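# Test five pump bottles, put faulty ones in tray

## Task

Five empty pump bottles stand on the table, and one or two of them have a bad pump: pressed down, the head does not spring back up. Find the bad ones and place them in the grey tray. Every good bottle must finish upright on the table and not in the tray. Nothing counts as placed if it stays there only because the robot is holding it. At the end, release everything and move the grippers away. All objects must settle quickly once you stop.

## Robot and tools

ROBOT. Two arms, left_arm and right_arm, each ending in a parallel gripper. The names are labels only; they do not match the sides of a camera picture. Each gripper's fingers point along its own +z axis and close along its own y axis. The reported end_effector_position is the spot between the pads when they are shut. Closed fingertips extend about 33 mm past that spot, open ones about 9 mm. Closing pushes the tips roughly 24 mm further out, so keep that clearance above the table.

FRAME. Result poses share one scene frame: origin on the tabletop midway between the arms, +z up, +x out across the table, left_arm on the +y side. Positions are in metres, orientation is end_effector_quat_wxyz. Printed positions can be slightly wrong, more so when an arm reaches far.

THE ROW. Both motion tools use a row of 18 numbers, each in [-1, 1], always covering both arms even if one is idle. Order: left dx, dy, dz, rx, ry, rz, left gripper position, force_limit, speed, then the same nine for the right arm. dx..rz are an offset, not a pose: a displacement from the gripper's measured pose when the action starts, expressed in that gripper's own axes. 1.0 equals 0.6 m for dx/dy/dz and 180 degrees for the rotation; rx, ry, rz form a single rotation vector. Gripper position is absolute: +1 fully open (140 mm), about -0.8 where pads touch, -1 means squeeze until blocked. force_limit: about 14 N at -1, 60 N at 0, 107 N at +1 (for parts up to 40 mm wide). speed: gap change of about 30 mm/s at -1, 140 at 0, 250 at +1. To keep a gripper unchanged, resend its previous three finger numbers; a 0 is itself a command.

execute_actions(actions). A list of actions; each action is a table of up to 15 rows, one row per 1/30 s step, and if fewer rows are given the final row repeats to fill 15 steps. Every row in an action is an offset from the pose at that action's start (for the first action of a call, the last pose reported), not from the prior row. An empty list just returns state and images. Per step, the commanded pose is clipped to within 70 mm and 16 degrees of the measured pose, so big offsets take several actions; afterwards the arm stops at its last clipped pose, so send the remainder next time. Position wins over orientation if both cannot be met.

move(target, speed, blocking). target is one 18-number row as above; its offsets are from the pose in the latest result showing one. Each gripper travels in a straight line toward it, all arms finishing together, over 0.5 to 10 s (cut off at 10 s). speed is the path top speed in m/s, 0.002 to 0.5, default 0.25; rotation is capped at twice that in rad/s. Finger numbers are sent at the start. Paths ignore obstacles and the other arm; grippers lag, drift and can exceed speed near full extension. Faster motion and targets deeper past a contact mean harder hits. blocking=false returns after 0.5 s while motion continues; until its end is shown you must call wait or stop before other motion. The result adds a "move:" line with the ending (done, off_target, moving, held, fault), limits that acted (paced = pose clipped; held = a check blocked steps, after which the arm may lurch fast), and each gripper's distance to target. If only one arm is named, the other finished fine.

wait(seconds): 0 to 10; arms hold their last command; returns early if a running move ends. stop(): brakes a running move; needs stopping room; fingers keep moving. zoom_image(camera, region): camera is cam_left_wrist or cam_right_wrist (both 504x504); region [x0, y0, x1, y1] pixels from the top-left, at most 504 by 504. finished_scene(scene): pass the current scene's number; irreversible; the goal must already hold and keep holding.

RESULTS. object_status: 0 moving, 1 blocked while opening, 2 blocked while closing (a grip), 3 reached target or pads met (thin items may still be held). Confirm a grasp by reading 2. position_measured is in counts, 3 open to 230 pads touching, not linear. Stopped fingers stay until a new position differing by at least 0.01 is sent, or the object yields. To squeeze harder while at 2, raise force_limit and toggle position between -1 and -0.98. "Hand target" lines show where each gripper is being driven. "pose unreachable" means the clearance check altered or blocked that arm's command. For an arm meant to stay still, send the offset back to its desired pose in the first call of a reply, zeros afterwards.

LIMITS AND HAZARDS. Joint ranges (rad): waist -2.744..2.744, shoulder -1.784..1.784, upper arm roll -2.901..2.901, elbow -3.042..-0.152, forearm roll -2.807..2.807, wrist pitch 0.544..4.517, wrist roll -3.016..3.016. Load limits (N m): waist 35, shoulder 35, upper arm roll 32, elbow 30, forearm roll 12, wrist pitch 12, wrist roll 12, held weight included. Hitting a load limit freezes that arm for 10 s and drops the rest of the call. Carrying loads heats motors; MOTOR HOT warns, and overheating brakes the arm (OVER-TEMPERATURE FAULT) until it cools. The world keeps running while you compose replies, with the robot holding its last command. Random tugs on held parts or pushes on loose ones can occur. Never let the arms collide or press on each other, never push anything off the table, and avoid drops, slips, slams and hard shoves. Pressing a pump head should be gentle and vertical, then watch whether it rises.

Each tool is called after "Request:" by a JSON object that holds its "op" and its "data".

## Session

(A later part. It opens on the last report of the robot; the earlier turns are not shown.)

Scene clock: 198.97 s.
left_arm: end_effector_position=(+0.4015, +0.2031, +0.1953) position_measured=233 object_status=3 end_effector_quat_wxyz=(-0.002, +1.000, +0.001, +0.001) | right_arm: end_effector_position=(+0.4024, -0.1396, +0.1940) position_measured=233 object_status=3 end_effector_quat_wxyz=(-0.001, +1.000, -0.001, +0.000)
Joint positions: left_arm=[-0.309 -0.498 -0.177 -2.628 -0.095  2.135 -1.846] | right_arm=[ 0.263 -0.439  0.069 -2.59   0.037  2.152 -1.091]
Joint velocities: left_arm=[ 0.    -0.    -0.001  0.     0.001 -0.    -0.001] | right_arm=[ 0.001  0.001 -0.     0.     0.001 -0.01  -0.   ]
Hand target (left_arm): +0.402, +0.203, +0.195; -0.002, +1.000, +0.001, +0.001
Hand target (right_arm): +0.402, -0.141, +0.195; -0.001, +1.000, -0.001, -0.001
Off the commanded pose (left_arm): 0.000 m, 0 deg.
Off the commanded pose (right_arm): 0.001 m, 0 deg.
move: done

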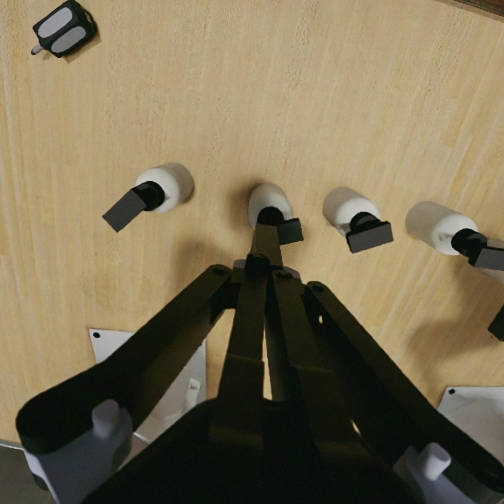

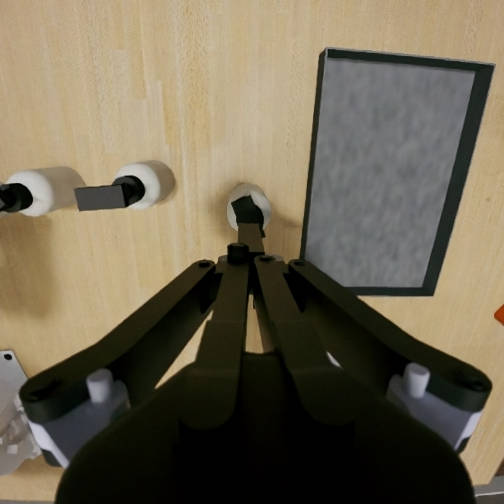

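Request:
{"op": "move", "data": {"target": [0.0375,0.180,0,0,0,0.328,0.15,0,1,0.0018,0.003,0,0,0,-0.106,0.15,0,1], "speed": 0.35}}

Request:
{"op": "zoom_image", "data": {"camera": "cam_left_wrist", "region": [187, 145, 347, 305]}}

Request:
{"op": "zoom_image", "data": {"camera": "cam_right_wrist", "region": [170, 145, 330, 305]}}

Scene clock: 267.40 s.
left_arm: end_effector_position=(+0.4233, +0.0987, +0.1943) position_measured=110 object_status=3 end_effector_quat_wxyz=(-0.005, +0.875, -0.485, -0.003) | right_arm: end_effector_position=(+0.4025, -0.1408, +0.1941) position_measured=110 object_status=3 end_effector_quat_wxyz=(-0.002, +0.987, +0.161, -0.001)
Joint positions: left_arm=[-0.689 -0.269 -0.012 -2.432  0.008  2.156 -1.122] | right_arm=[ 0.374 -0.439 -0.043 -2.589 -0.016  2.151 -1.377]
Joint velocities: left_arm=[ 0.001 -0.002 -0.001  0.001 -0.001 -0.     0.028] | right_arm=[ 0.001  0.     0.    -0.     0.001  0.001 -0.008]
Hand target (left_arm): +0.425, +0.098, +0.195; -0.005, +0.871, -0.491, -0.002
Hand target (right_arm): +0.403, -0.141, +0.194; -0.001, +0.986, +0.165, +0.000
Off the commanded pose (left_arm): 0.004 m, 1 deg.
Off the commanded pose (right_arm): 0.001 m, 0 deg.
move: off_target (left_arm)

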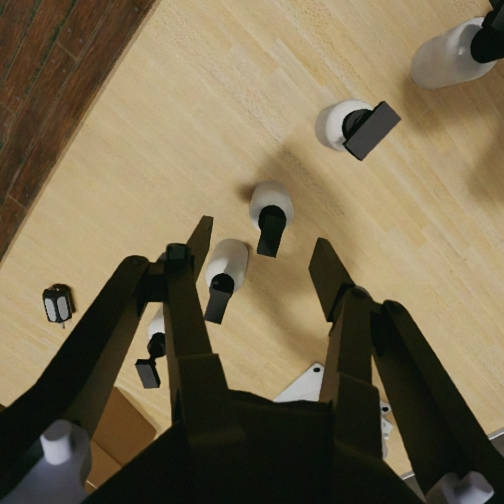

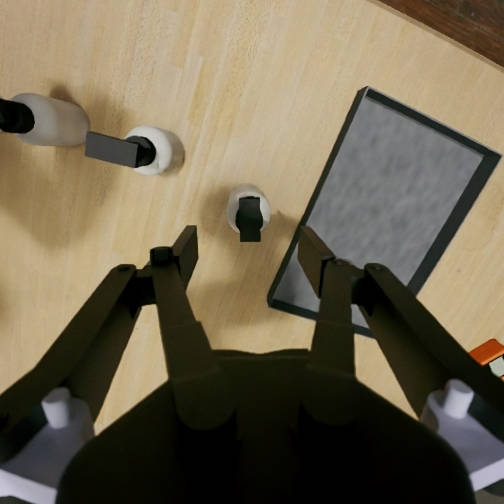

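Region (187, 145, 347, 305) of cam_left_wrist's 504x504 image, scaled by 3.150, with more detail than that image has.

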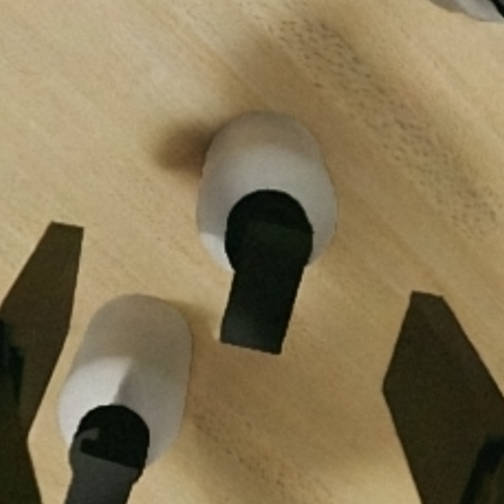

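Region (170, 145, 330, 305) of cam_right_wrist's 504x504 image, scaled by 3.150, with more detail than that image has.

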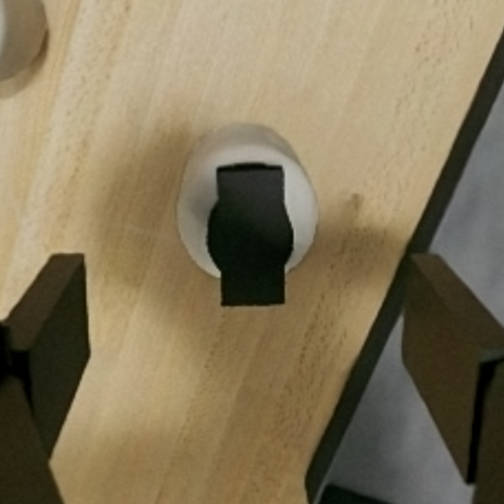

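Request:
{"op": "move", "data": {"target": [0.0075,0.0142,0.2155,-0.002,0.0032,0.018,0.15,0,1,0.0005,0.0022,0.2152,-0.0013,0.0006,0,0.15,0,1], "speed": 0.17}}

Request:
{"op": "zoom_image", "data": {"camera": "cam_left_wrist", "region": [167, 165, 367, 365]}}

Request:
{"op": "zoom_image", "data": {"camera": "cam_right_wrist", "region": [150, 165, 350, 365]}}

Scene clock: 295.13 s.
left_arm: end_effector_position=(+0.4218, +0.0953, +0.0664) position_measured=110 object_status=3 end_effector_quat_wxyz=(-0.002, +0.864, -0.503, -0.002) | right_arm: end_effector_position=(+0.4014, -0.1421, +0.0650) position_measured=110 object_status=3 end_effector_quat_wxyz=(+0.001, +0.987, +0.163, -0.002)
Joint positions: left_arm=[-0.694 -0.036 -0.012 -2.564  0.008  2.523 -1.086] | right_arm=[ 0.372 -0.177 -0.043 -2.733 -0.016  2.553 -1.38 ]
Joint velocities: left_arm=[ 0.001 -0.001 -0.001 -0.001 -0.     0.01   0.002] | right_arm=[-0.     0.    -0.    -0.001  0.     0.012  0.   ]
Hand target (left_arm): +0.422, +0.094, +0.066; -0.003, +0.862, -0.508, -0.001
Hand target (right_arm): +0.403, -0.142, +0.065; +0.000, +0.987, +0.161, +0.001
Off the commanded pose (left_arm): 0.005 m, 1 deg.
Off the commanded pose (right_arm): 0.002 m, 0 deg.
move: off_target (left_arm)

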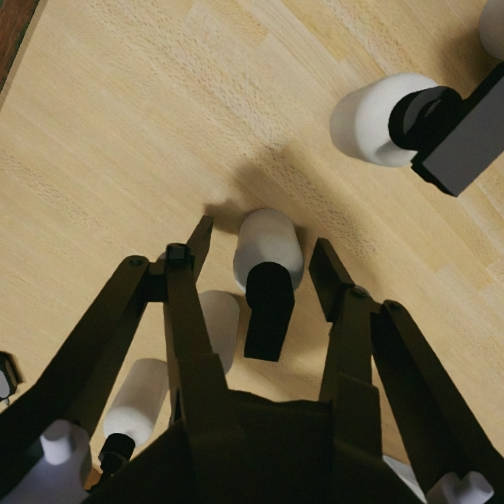

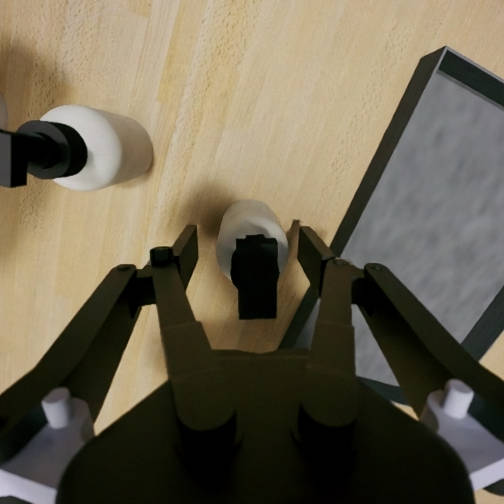

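Region (167, 165, 367, 365) of cam_left_wrist's 504x504 image, scaled by 2.520, with more detail than that image has.

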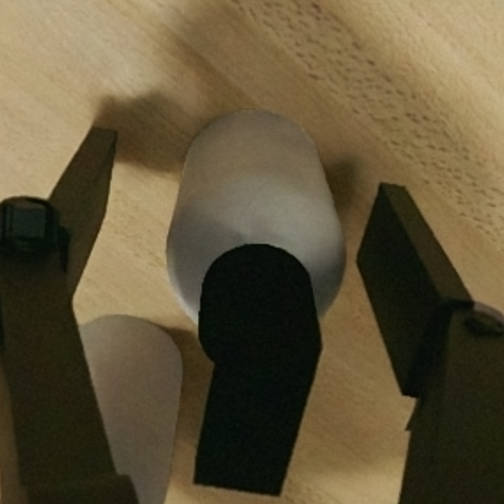

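Region (150, 165, 350, 365) of cam_right_wrist's 504x504 image, scaled by 2.520, with more detail than that image has.

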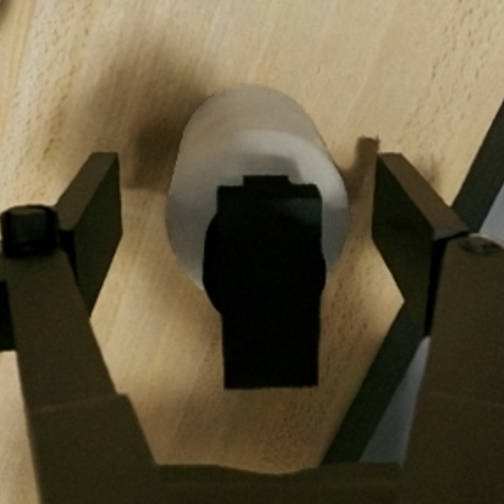

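Request:
{"op": "execute_actions", "data": {"actions": [[[-0.002,0.002,0,0,0,0,0.15,0,1,0.0003,0.0007,0,0,0,0,0.15,0,1],[-0.004,0.004,0.0003,0,0,0,0.15,0,1,0.0005,0.0014,0,0,0,0,0.15,0,1],[-0.006,0.006,0.0006,0,0,0,0.15,0,1,0.0007,0.0021,0,0,0,0,0.15,0,1],[-0.008,0.008,0.001,0,0,0,0.15,0,1,0.001,0.0028,0,0,0,0,0.15,0,1],[-0.010,0.010,0.0013,0,0,0,0.15,0,1,0.001,0.0035,0,0,0,0,0.15,0,1],[-0.0112,0.0115,0.0016,0,0,0,0.15,0,1,0.001,0.004,0,0,0,0,0.15,0,1],[-0.0112,0.0115,0.0016,0,0,0,0.15,0,1,0.001,0.004,0,0,0,0,-1,0,0],[-0.0112,0.0115,0.0016,0,0,0,0.15,0,1,0.001,0.004,0,0,0,0,-1,0,0],[-0.0112,0.0115,0.0016,0,0,0,-1,0,0,0.001,0.004,0,0,0,0,-1,0,0]]]}}

Scene clock: 313.67 s.
left_arm: end_effector_position=(+0.4135, +0.0989, +0.0657) position_measured=154 object_status=0 end_effector_quat_wxyz=(-0.003, +0.863, -0.505, -0.003) | right_arm: end_effector_position=(+0.4027, -0.1425, +0.0654) position_measured=159 object_status=0 end_effector_quat_wxyz=(+0.001, +0.987, +0.162, -0.000)
Joint positions: left_arm=[-0.695 -0.056 -0.014 -2.591  0.008  2.528 -1.086] | right_arm=[ 0.371 -0.177 -0.044 -2.733 -0.016  2.555 -1.381]
Joint velocities: left_arm=[ 0.001 -0.035 -0.    -0.    -0.001  0.01  -0.001] | right_arm=[ 0.     0.001  0.001 -0.001  0.     0.    -0.001]
Hand target (left_arm): +0.412, +0.098, +0.065; -0.002, +0.864, -0.503, -0.002
Hand target (right_arm): +0.403, -0.144, +0.065; +0.001, +0.987, +0.163, -0.002
Off the commanded pose (left_arm): 0.002 m, 0 deg.
Off the commanded pose (right_arm): 0.002 m, 0 deg.

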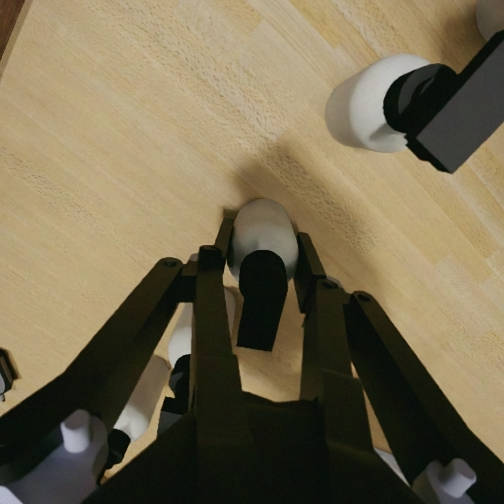

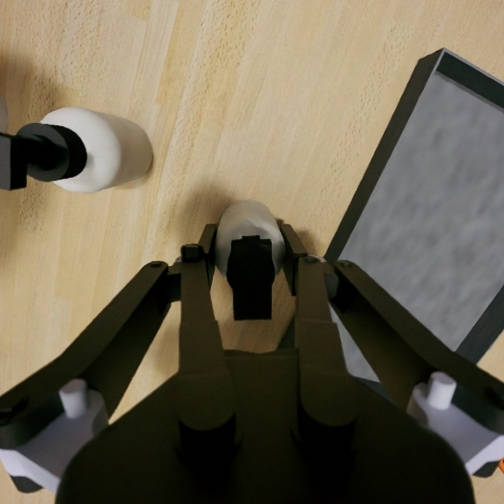

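Request:
{"op": "execute_actions", "data": {"actions": []}}

Request:
{"op": "zoom_image", "data": {"camera": "cam_left_wrist", "region": [167, 165, 367, 365]}}

Scene clock: 314.73 s.
left_arm: end_effector_position=(+0.4134, +0.0988, +0.0658) position_measured=160 object_status=2 end_effector_quat_wxyz=(-0.003, +0.863, -0.505, -0.003) | right_arm: end_effector_position=(+0.4027, -0.1425, +0.0654) position_measured=159 object_status=2 end_effector_quat_wxyz=(+0.001, +0.987, +0.162, -0.000)
Joint positions: left_arm=[-0.695 -0.057 -0.014 -2.591  0.008  2.529 -1.087] | right_arm=[ 0.371 -0.177 -0.044 -2.733 -0.016  2.555 -1.381]
Joint velocities: left_arm=[ 0.     0.001  0.    -0.001 -0.    -0.001 -0.   ] | right_arm=[-0.    -0.    -0.001 -0.001 -0.     0.     0.   ]
Hand target (left_arm): +0.412, +0.098, +0.065; -0.002, +0.864, -0.503, -0.002
Hand target (right_arm): +0.403, -0.144, +0.065; +0.001, +0.987, +0.163, -0.002
Off the commanded pose (left_arm): 0.001 m, 0 deg.
Off the commanded pose (right_arm): 0.002 m, 0 deg.

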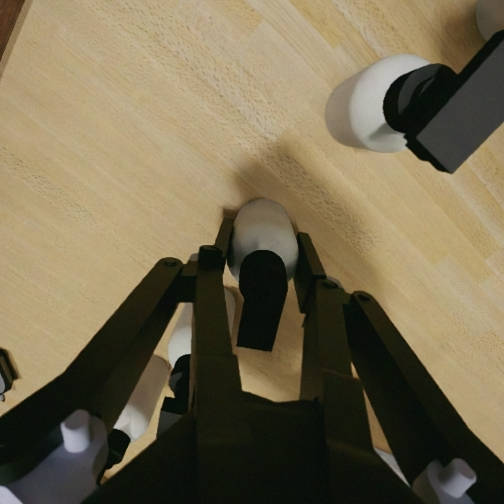

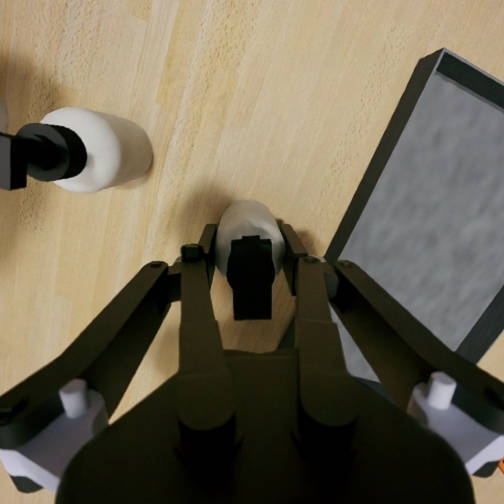

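Region (167, 165, 367, 365) of cam_left_wrist's 504x504 image, scaled by 2.520, with more detail than that image has.

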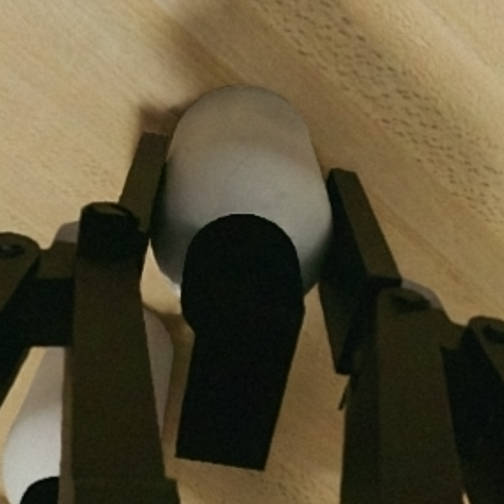

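Request:
{"op": "move", "data": {"target": [0,0,-0.208,0,0,0,-1,0,0,0.020,0.134,-0.158,0,0,0,-1,0,0], "speed": 0.25}}

Scene clock: 338.93 s.
left_arm: end_effector_position=(+0.4120, +0.0971, +0.1891) position_measured=160 object_status=2 end_effector_quat_wxyz=(-0.001, +0.864, -0.504, -0.001) | right_arm: end_effector_position=(+0.4393, -0.2133, +0.1597) position_measured=159 object_status=2 end_effector_quat_wxyz=(-0.001, +0.988, +0.156, +0.001)
Joint positions: left_arm=[-0.698 -0.294 -0.014 -2.472 -0.002  2.176 -1.084] | right_arm=[ 0.289 -0.376 -0.163 -2.628 -0.074  2.256 -1.525]
Joint velocities: left_arm=[-0.001 -0.001 -0.     0.001 -0.    -0.01   0.001] | right_arm=[ 0.     0.001  0.     0.001 -0.001 -0.011 -0.025]
Hand target (left_arm): +0.411, +0.097, +0.189; +0.000, +0.862, -0.506, -0.003
Hand target (right_arm): +0.439, -0.214, +0.160; +0.000, +0.987, +0.162, -0.000
Off the commanded pose (left_arm): 0.002 m, 0 deg.
Off the commanded pose (right_arm): 0.002 m, 1 deg.
move: done

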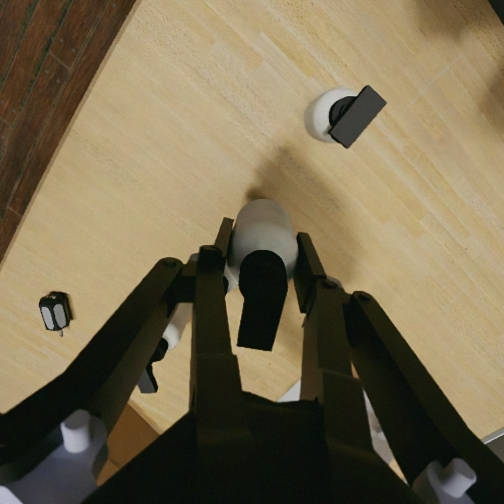

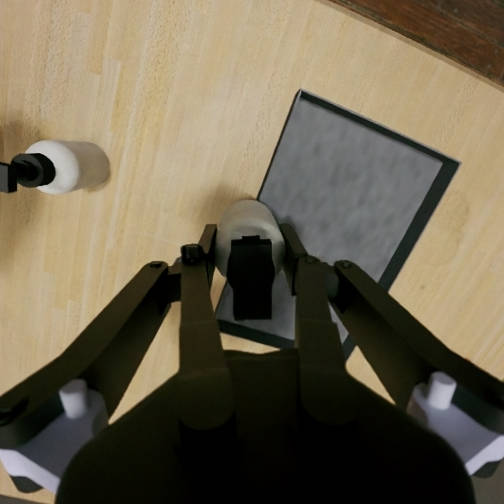

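Request:
{"op": "move", "data": {"target": [0.055,0.045,-0.085,0,0,0,-1,0,0,0.0335,0.1978,0.1528,0,0,0,-1,0,0], "speed": 0.2}}

Scene clock: 344.57 s.
left_arm: end_effector_position=(+0.4046, +0.0561, +0.2394) position_measured=160 object_status=2 end_effector_quat_wxyz=(-0.003, +0.861, -0.508, -0.000) | right_arm: end_effector_position=(+0.4923, -0.3207, +0.0675) position_measured=159 object_status=2 end_effector_quat_wxyz=(+0.000, +0.989, +0.151, -0.002)
Joint positions: left_arm=[-0.719 -0.294 -0.076 -2.337 -0.019  2.042 -1.147] | right_arm=[ 0.215 -0.073 -0.367 -2.6   -0.048  2.528 -1.812]
Joint velocities: left_arm=[-0.     0.001  0.001  0.001  0.    -0.001 -0.005] | right_arm=[ 0.     0.002 -0.001  0.     0.004  0.003 -0.033]
Hand target (left_arm): +0.404, +0.055, +0.240; -0.002, +0.863, -0.505, -0.002
Hand target (right_arm): +0.495, -0.321, +0.068; -0.000, +0.988, +0.156, +0.001
Off the commanded pose (left_arm): 0.001 m, 1 deg.
Off the commanded pose (right_arm): 0.003 m, 1 deg.
move: done

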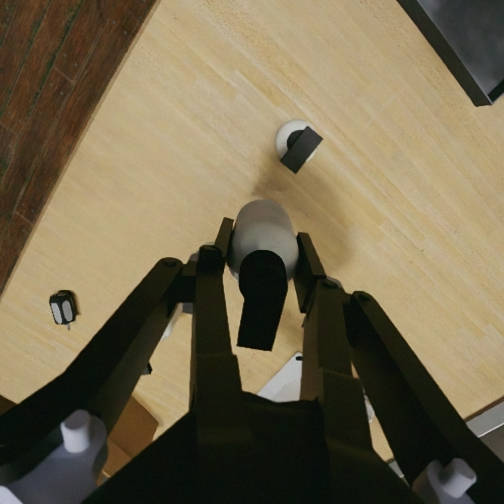

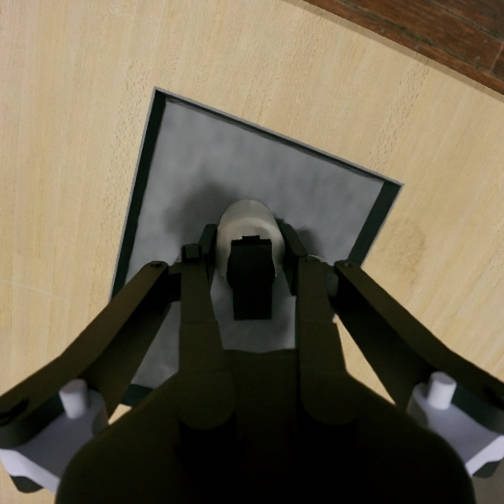

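Request:
{"op": "move", "data": {"target": [0.1445,0.1037,0,0,0,0,-1,0,0,0.002,0,-0.204,0,0,0,0.15,0,1], "speed": 0.22}}

Scene clock: 351.70 s.
left_arm: end_effector_position=(+0.3930, -0.0486, +0.2387) position_measured=160 object_status=2 end_effector_quat_wxyz=(-0.004, +0.858, -0.513, -0.000) | right_arm: end_effector_position=(+0.4944, -0.3187, +0.1892) position_measured=110 object_status=3 end_effector_quat_wxyz=(-0.002, +0.988, +0.153, -0.000)
Joint positions: left_arm=[-0.77  -0.104 -0.2   -2.138 -0.014  2.033 -1.314] | right_arm=[ 0.192 -0.311 -0.326 -2.472 -0.114  2.173 -1.759]
Joint velocities: left_arm=[ 0.001 -0.001 -0.    -0.    -0.    -0.002 -0.026] | right_arm=[ 0.     0.001  0.002 -0.     0.001 -0.01   0.008]
Hand target (left_arm): +0.394, -0.048, +0.239; -0.006, +0.861, -0.508, -0.001
Hand target (right_arm): +0.494, -0.320, +0.190; -0.000, +0.988, +0.151, -0.002
Off the commanded pose (left_arm): 0.002 m, 1 deg.
Off the commanded pose (right_arm): 0.002 m, 0 deg.
move: done

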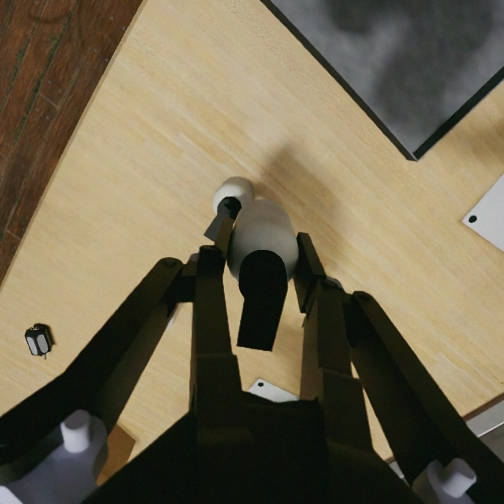

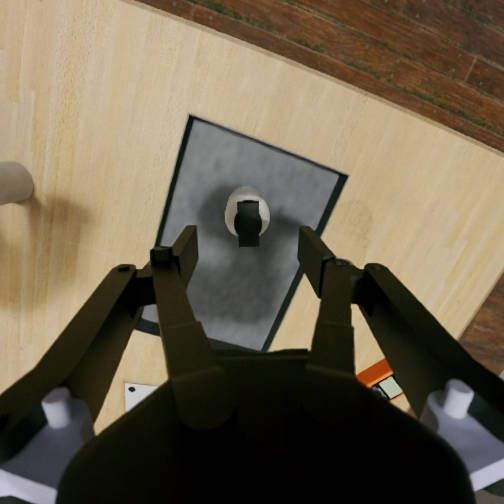

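Request:
{"op": "move", "data": {"target": [0.3137,0.231,0.2125,0,0,0,-1,0,0,-0.245,0.362,-0.101,0,0,0.098,0.15,0,1], "speed": 0.3}}

Scene clock: 366.50 s.
left_arm: end_effector_position=(+0.3666, -0.2779, +0.1110) position_measured=160 object_status=2 end_effector_quat_wxyz=(-0.011, +0.853, -0.521, +0.002) | right_arm: end_effector_position=(+0.4203, -0.5684, +0.2495) position_measured=110 object_status=3 end_effector_quat_wxyz=(-0.003, +1.000, -0.005, +0.003)
Joint positions: left_arm=[-1.054  0.557 -0.22  -1.571  0.16   2.104 -1.658] | right_arm=[-0.081 -0.458 -0.606 -2.376 -0.269  1.98  -1.914]
Joint velocities: left_arm=[-0.007 -0.     0.003  0.001  0.001 -0.007 -0.029] | right_arm=[-0.001  0.001 -0.001  0.001 -0.001 -0.004 -0.022]
Hand target (left_arm): +0.366, -0.278, +0.111; -0.011, +0.857, -0.514, +0.001
Hand target (right_arm): +0.419, -0.570, +0.249; -0.002, +1.000, +0.000, +0.000
Off the commanded pose (left_arm): 0.007 m, 1 deg.
Off the commanded pose (right_arm): 0.002 m, 1 deg.
move: off_target (left_arm)

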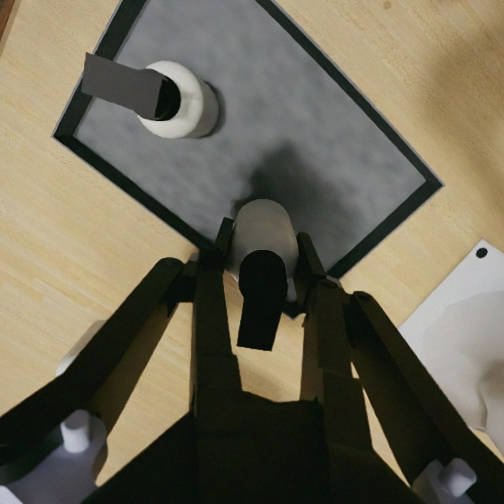

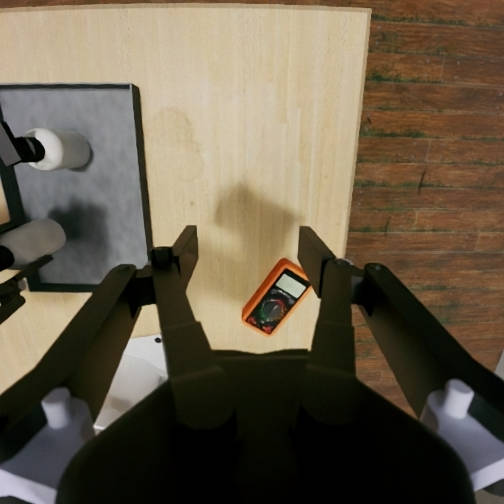

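Request:
{"op": "zoom_image", "data": {"camera": "cam_right_wrist", "region": [0, 80, 160, 300]}}

Request:
{"op": "zoom_image", "data": {"camera": "cam_left_wrist", "region": [40, 30, 360, 340]}}

Region (0, 80, 160, 300) of cam_right_wrist's 504x504 image, scaled by 2.291, with more detail than that image has; it fills the left 367 columns of this view, and the rest is white.

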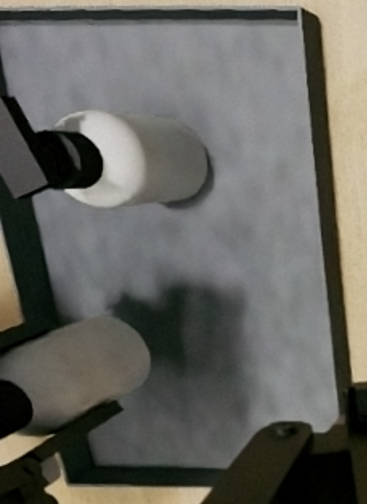

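Region (40, 30, 360, 340) of cam_left_wrist's 504x504 image, scaled by 1.575, with more detail than that image has; it fills the top 488 rows of this view, and the rest is white.

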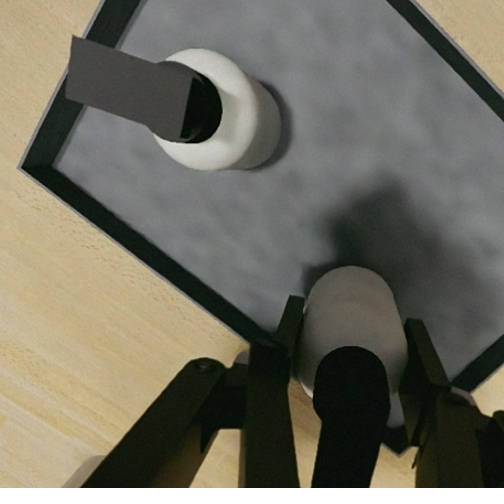

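Request:
{"op": "move", "data": {"target": [0.02,0,0.0695,-0.006,0,0,-1,0,0,-0.0,0.0,0,0,0,0,0.15,0,1], "speed": 0.1}}

Request:
{"op": "zoom_image", "data": {"camera": "cam_right_wrist", "region": [0, 110, 160, 300]}}

Request:
{"op": "zoom_image", "data": {"camera": "cam_left_wrist", "region": [167, 140, 367, 340]}}

Scene clock: 383.77 s.
left_arm: end_effector_position=(+0.3706, -0.2871, +0.0692) position_measured=160 object_status=2 end_effector_quat_wxyz=(-0.004, +0.855, -0.518, -0.005) | right_arm: end_effector_position=(+0.4201, -0.5684, +0.2495) position_measured=110 object_status=3 end_effector_quat_wxyz=(-0.003, +1.000, -0.003, +0.002)
Joint positions: left_arm=[-1.052  0.648 -0.22  -1.534  0.161  2.151 -1.658] | right_arm=[-0.081 -0.458 -0.606 -2.376 -0.269  1.979 -1.919]
Joint velocities: left_arm=[-0.     0.006 -0.001  0.001  0.001  0.008  0.006] | right_arm=[-0.001 -0.001  0.001  0.    -0.    -0.001  0.004]
Hand target (left_arm): +0.373, -0.289, +0.070; -0.004, +0.853, -0.521, -0.002
Hand target (right_arm): +0.420, -0.568, +0.250; -0.003, +1.000, -0.005, +0.003
Off the commanded pose (left_arm): 0.002 m, 1 deg.
Off the commanded pose (right_arm): 0.000 m, 0 deg.
move: done

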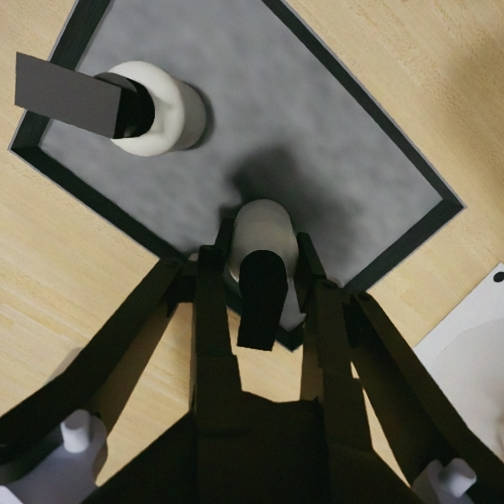

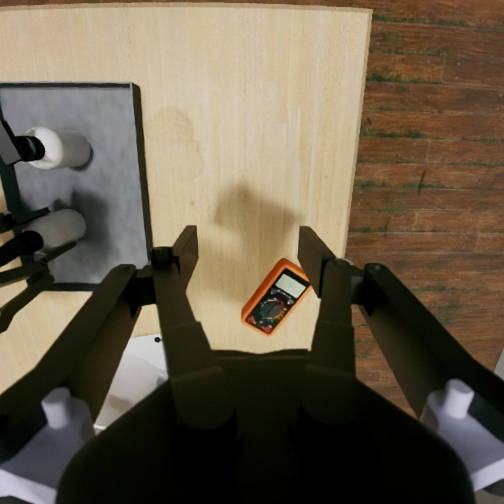

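Region (0, 110, 160, 300) of cam_right_wrist's 504x504 image, scaled by 2.653, with more detail than that image has; it fills the left 424 columns of this view, and the rest is white.

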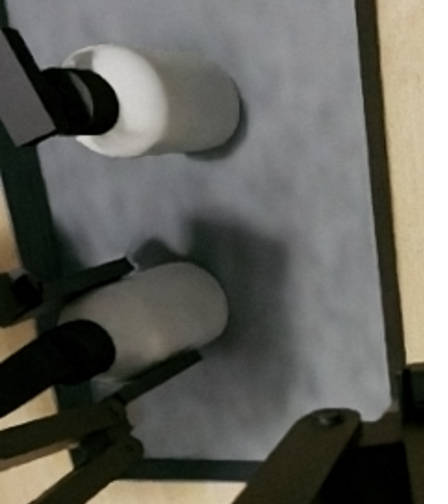

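Region (167, 140, 367, 340) of cam_left_wrist's 504x504 image, scaled by 2.520, with more detail than that image has.

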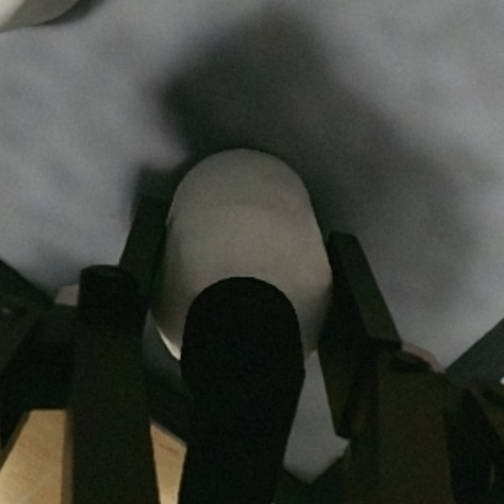

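Request:
{"op": "execute_actions", "data": {"actions": [[[0.001,0,0.0005,0,0,0,-1,0,0,0,0,0,0,0,0,0.15,0,1],[0.001,0,0.0013,0,0,0,-1,0,0,0,0,0,0,0,0,0.15,0,1],[0.001,0,0.0022,0,0,0,-1,0,0,0,0,0,0,0,0,0.15,0,1],[0.001,0,0.0031,0,0,0,-1,0,0,0,0,0,0,0,0,0.15,0,1],[0.001,0,0.004,0,0,0,-1,0,0,0,0,0,0,0,0,0.15,0,1],[0.001,0,0.0049,0,0,0,-1,0,0,0,0,0,0,0,0,0.15,0,1],[0.001,0,0.0058,0,0,0,-1,0,0,0,0,0,0,0,0,0.15,0,1],[0.001,0,0.0066,0,0,0,-1,0,0,0,0,0,0,0,0,0.15,0,1],[0.001,0,0.0072,0,0,0,-1,0,0,0,0,0,0,0,0,0.15,0,1]]]}}

Scene clock: 389.57 s.
left_arm: end_effector_position=(+0.3706, -0.2875, +0.0675) position_measured=160 object_status=2 end_effector_quat_wxyz=(-0.004, +0.855, -0.519, -0.005) | right_arm: end_effector_position=(+0.4201, -0.5684, +0.2495) position_measured=110 object_status=3 end_effector_quat_wxyz=(-0.003, +1.000, -0.003, +0.002)
Joint positions: left_arm=[-1.052  0.651 -0.22  -1.533  0.161  2.154 -1.656] | right_arm=[-0.081 -0.458 -0.606 -2.376 -0.269  1.979 -1.919]
Joint velocities: left_arm=[-0.002  0.001 -0.001 -0.    -0.001  0.001  0.   ] | right_arm=[ 0.    -0.    -0.     0.    -0.001 -0.001  0.   ]
Hand target (left_arm): +0.371, -0.288, +0.065; -0.004, +0.855, -0.518, -0.005
Hand target (right_arm): +0.420, -0.568, +0.249; -0.003, +1.000, -0.003, +0.002
Off the commanded pose (left_arm): 0.003 m, 0 deg.
Off the commanded pose (right_arm): 0.000 m, 0 deg.

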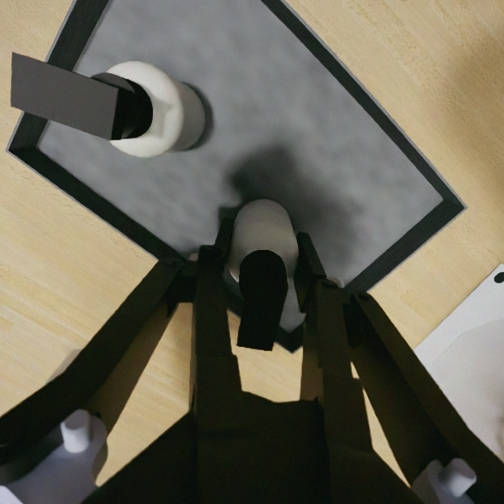

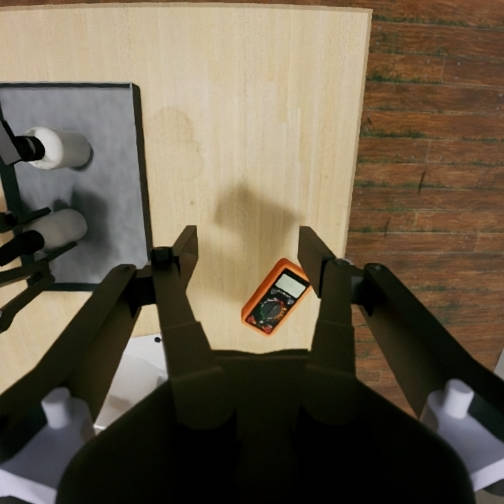

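Request:
{"op": "move", "data": {"target": [-0.16,0,-0.32,0,0,0,0.15,0,1,0,0,0,0,0,0,0.15,0,1], "speed": 0.28}}

Scene clock: 393.40 s.
left_arm: end_effector_position=(+0.3253, -0.2045, +0.2604) position_measured=110 object_status=3 end_effector_quat_wxyz=(-0.000, +0.856, -0.516, -0.002) | right_arm: end_effector_position=(+0.4201, -0.5684, +0.2495) position_measured=110 object_status=3 end_effector_quat_wxyz=(-0.003, +1.000, -0.003, +0.002)
Joint positions: left_arm=[-0.985  0.161 -0.262 -1.762  0.042  1.914 -1.603] | right_arm=[-0.081 -0.458 -0.606 -2.376 -0.269  1.979 -1.919]
Joint velocities: left_arm=[-0.001  0.    -0.     0.    -0.002 -0.01   0.012] | right_arm=[-0.001  0.    -0.001 -0.001 -0.001 -0.    -0.   ]
Hand target (left_arm): +0.324, -0.202, +0.258; -0.001, +0.855, -0.519, -0.006
Hand target (right_arm): +0.420, -0.568, +0.249; -0.003, +1.000, -0.003, +0.002
Off the commanded pose (left_arm): 0.002 m, 1 deg.
Off the commanded pose (right_arm): 0.000 m, 0 deg.
move: done

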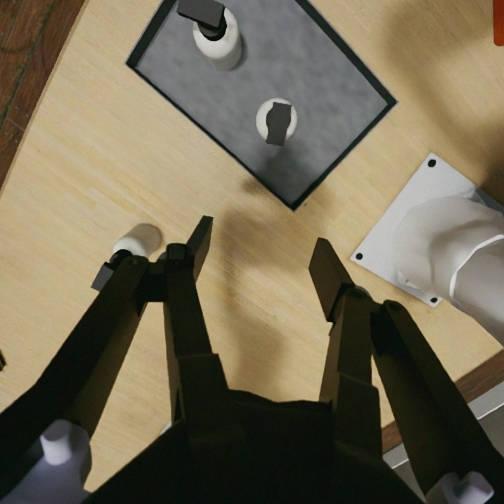

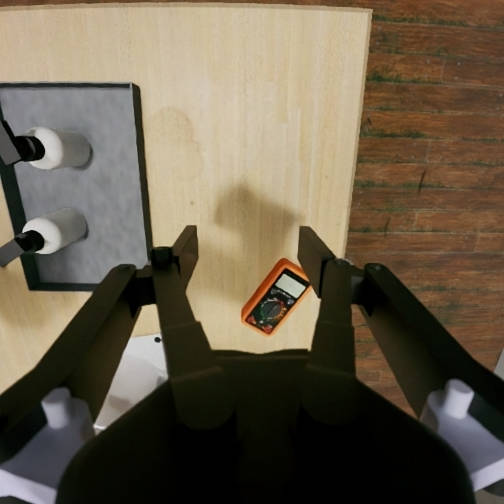

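Request:
{"op": "zoom_image", "data": {"camera": "cam_right_wrist", "region": [0, 110, 140, 290]}}

Request:
{"op": "zoom_image", "data": {"camera": "cam_left_wrist", "region": [60, 200, 260, 460]}}

Region (0, 110, 140, 290) of cam_right_wrist's 504x504 image, scaled by 2.800, with more detail than that image has.

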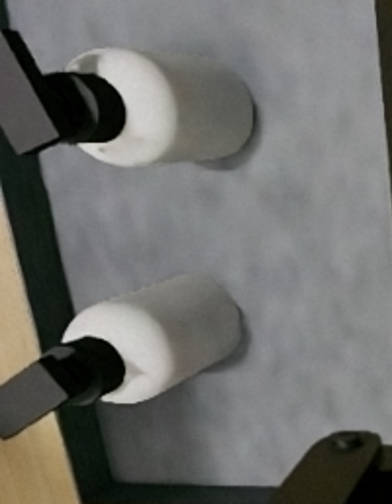

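Region (60, 200, 260, 460) of cam_left_wrist's 504x504 image, scaled by 1.938, with more detail than that image has; it fills the left 388 columns of this view, and the rest is white.

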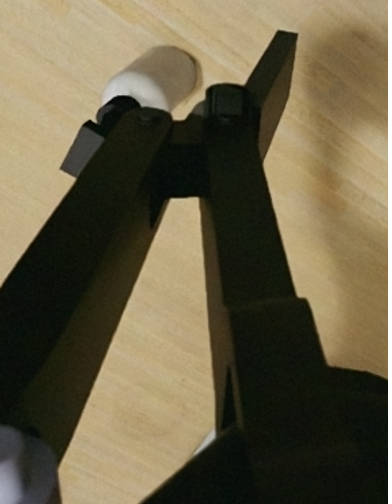

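Request:
{"op": "execute_actions", "data": {"actions": [[[0,0,0,0,0,0,-1,0,1,0,0,0,0,0,0,0.15,0,1]]]}}

Request:
{"op": "zoom_image", "data": {"camera": "cam_left_wrist", "region": [0, 200, 240, 480]}}

Scene clock: 404.00 s.
left_arm: end_effector_position=(+0.3250, -0.2040, +0.2602) position_measured=233 object_status=0 end_effector_quat_wxyz=(-0.001, +0.856, -0.518, -0.003) | right_arm: end_effector_position=(+0.4201, -0.5684, +0.2495) position_measured=110 object_status=3 end_effector_quat_wxyz=(-0.003, +1.000, -0.003, +0.002)
Joint positions: left_arm=[-0.985  0.161 -0.262 -1.762  0.042  1.912 -1.6  ] | right_arm=[-0.081 -0.458 -0.606 -2.376 -0.269  1.979 -1.919]
Joint velocities: left_arm=[ 0.001  0.001 -0.001 -0.     0.     0.     0.   ] | right_arm=[ 0.    -0.    -0.     0.001  0.001  0.    -0.   ]
Hand target (left_arm): +0.325, -0.204, +0.260; -0.000, +0.856, -0.516, -0.002
Hand target (right_arm): +0.420, -0.568, +0.249; -0.003, +1.000, -0.003, +0.002
Off the commanded pose (left_arm): 0.001 m, 0 deg.
Off the commanded pose (right_arm): 0.000 m, 0 deg.

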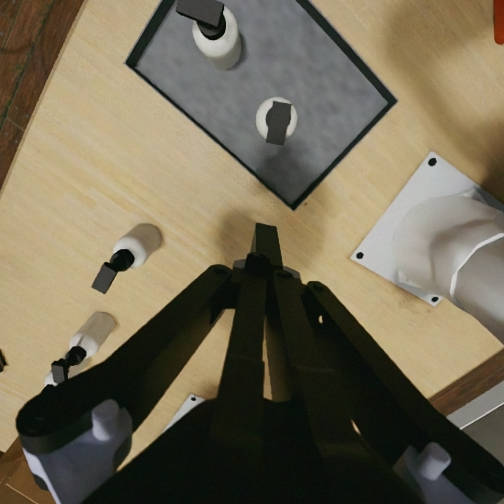

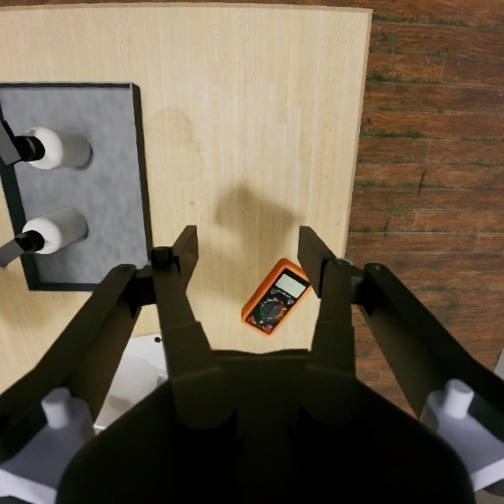

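Region (0, 200, 240, 480) of cam_left_wrist's 504x504 image, scaled by 1.800, with more detail than that image has; it fills the left 432 columns of this view, and the rest is white.

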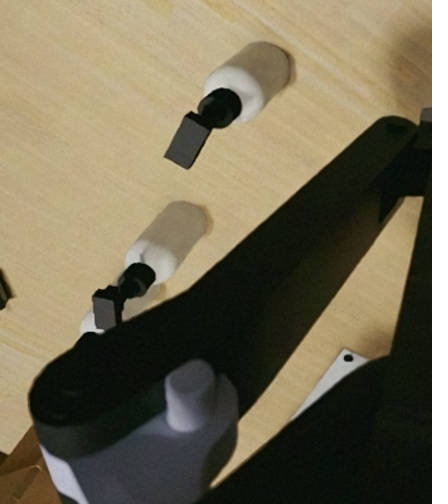

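B4 and B2 are upright with their pump heads up, and B1 is standing behind B2. Both faulty bottles are in the tray.

Request:
{"op": "finished_scene", "data": {"scene": 2}}

The scene is finished: the task was done.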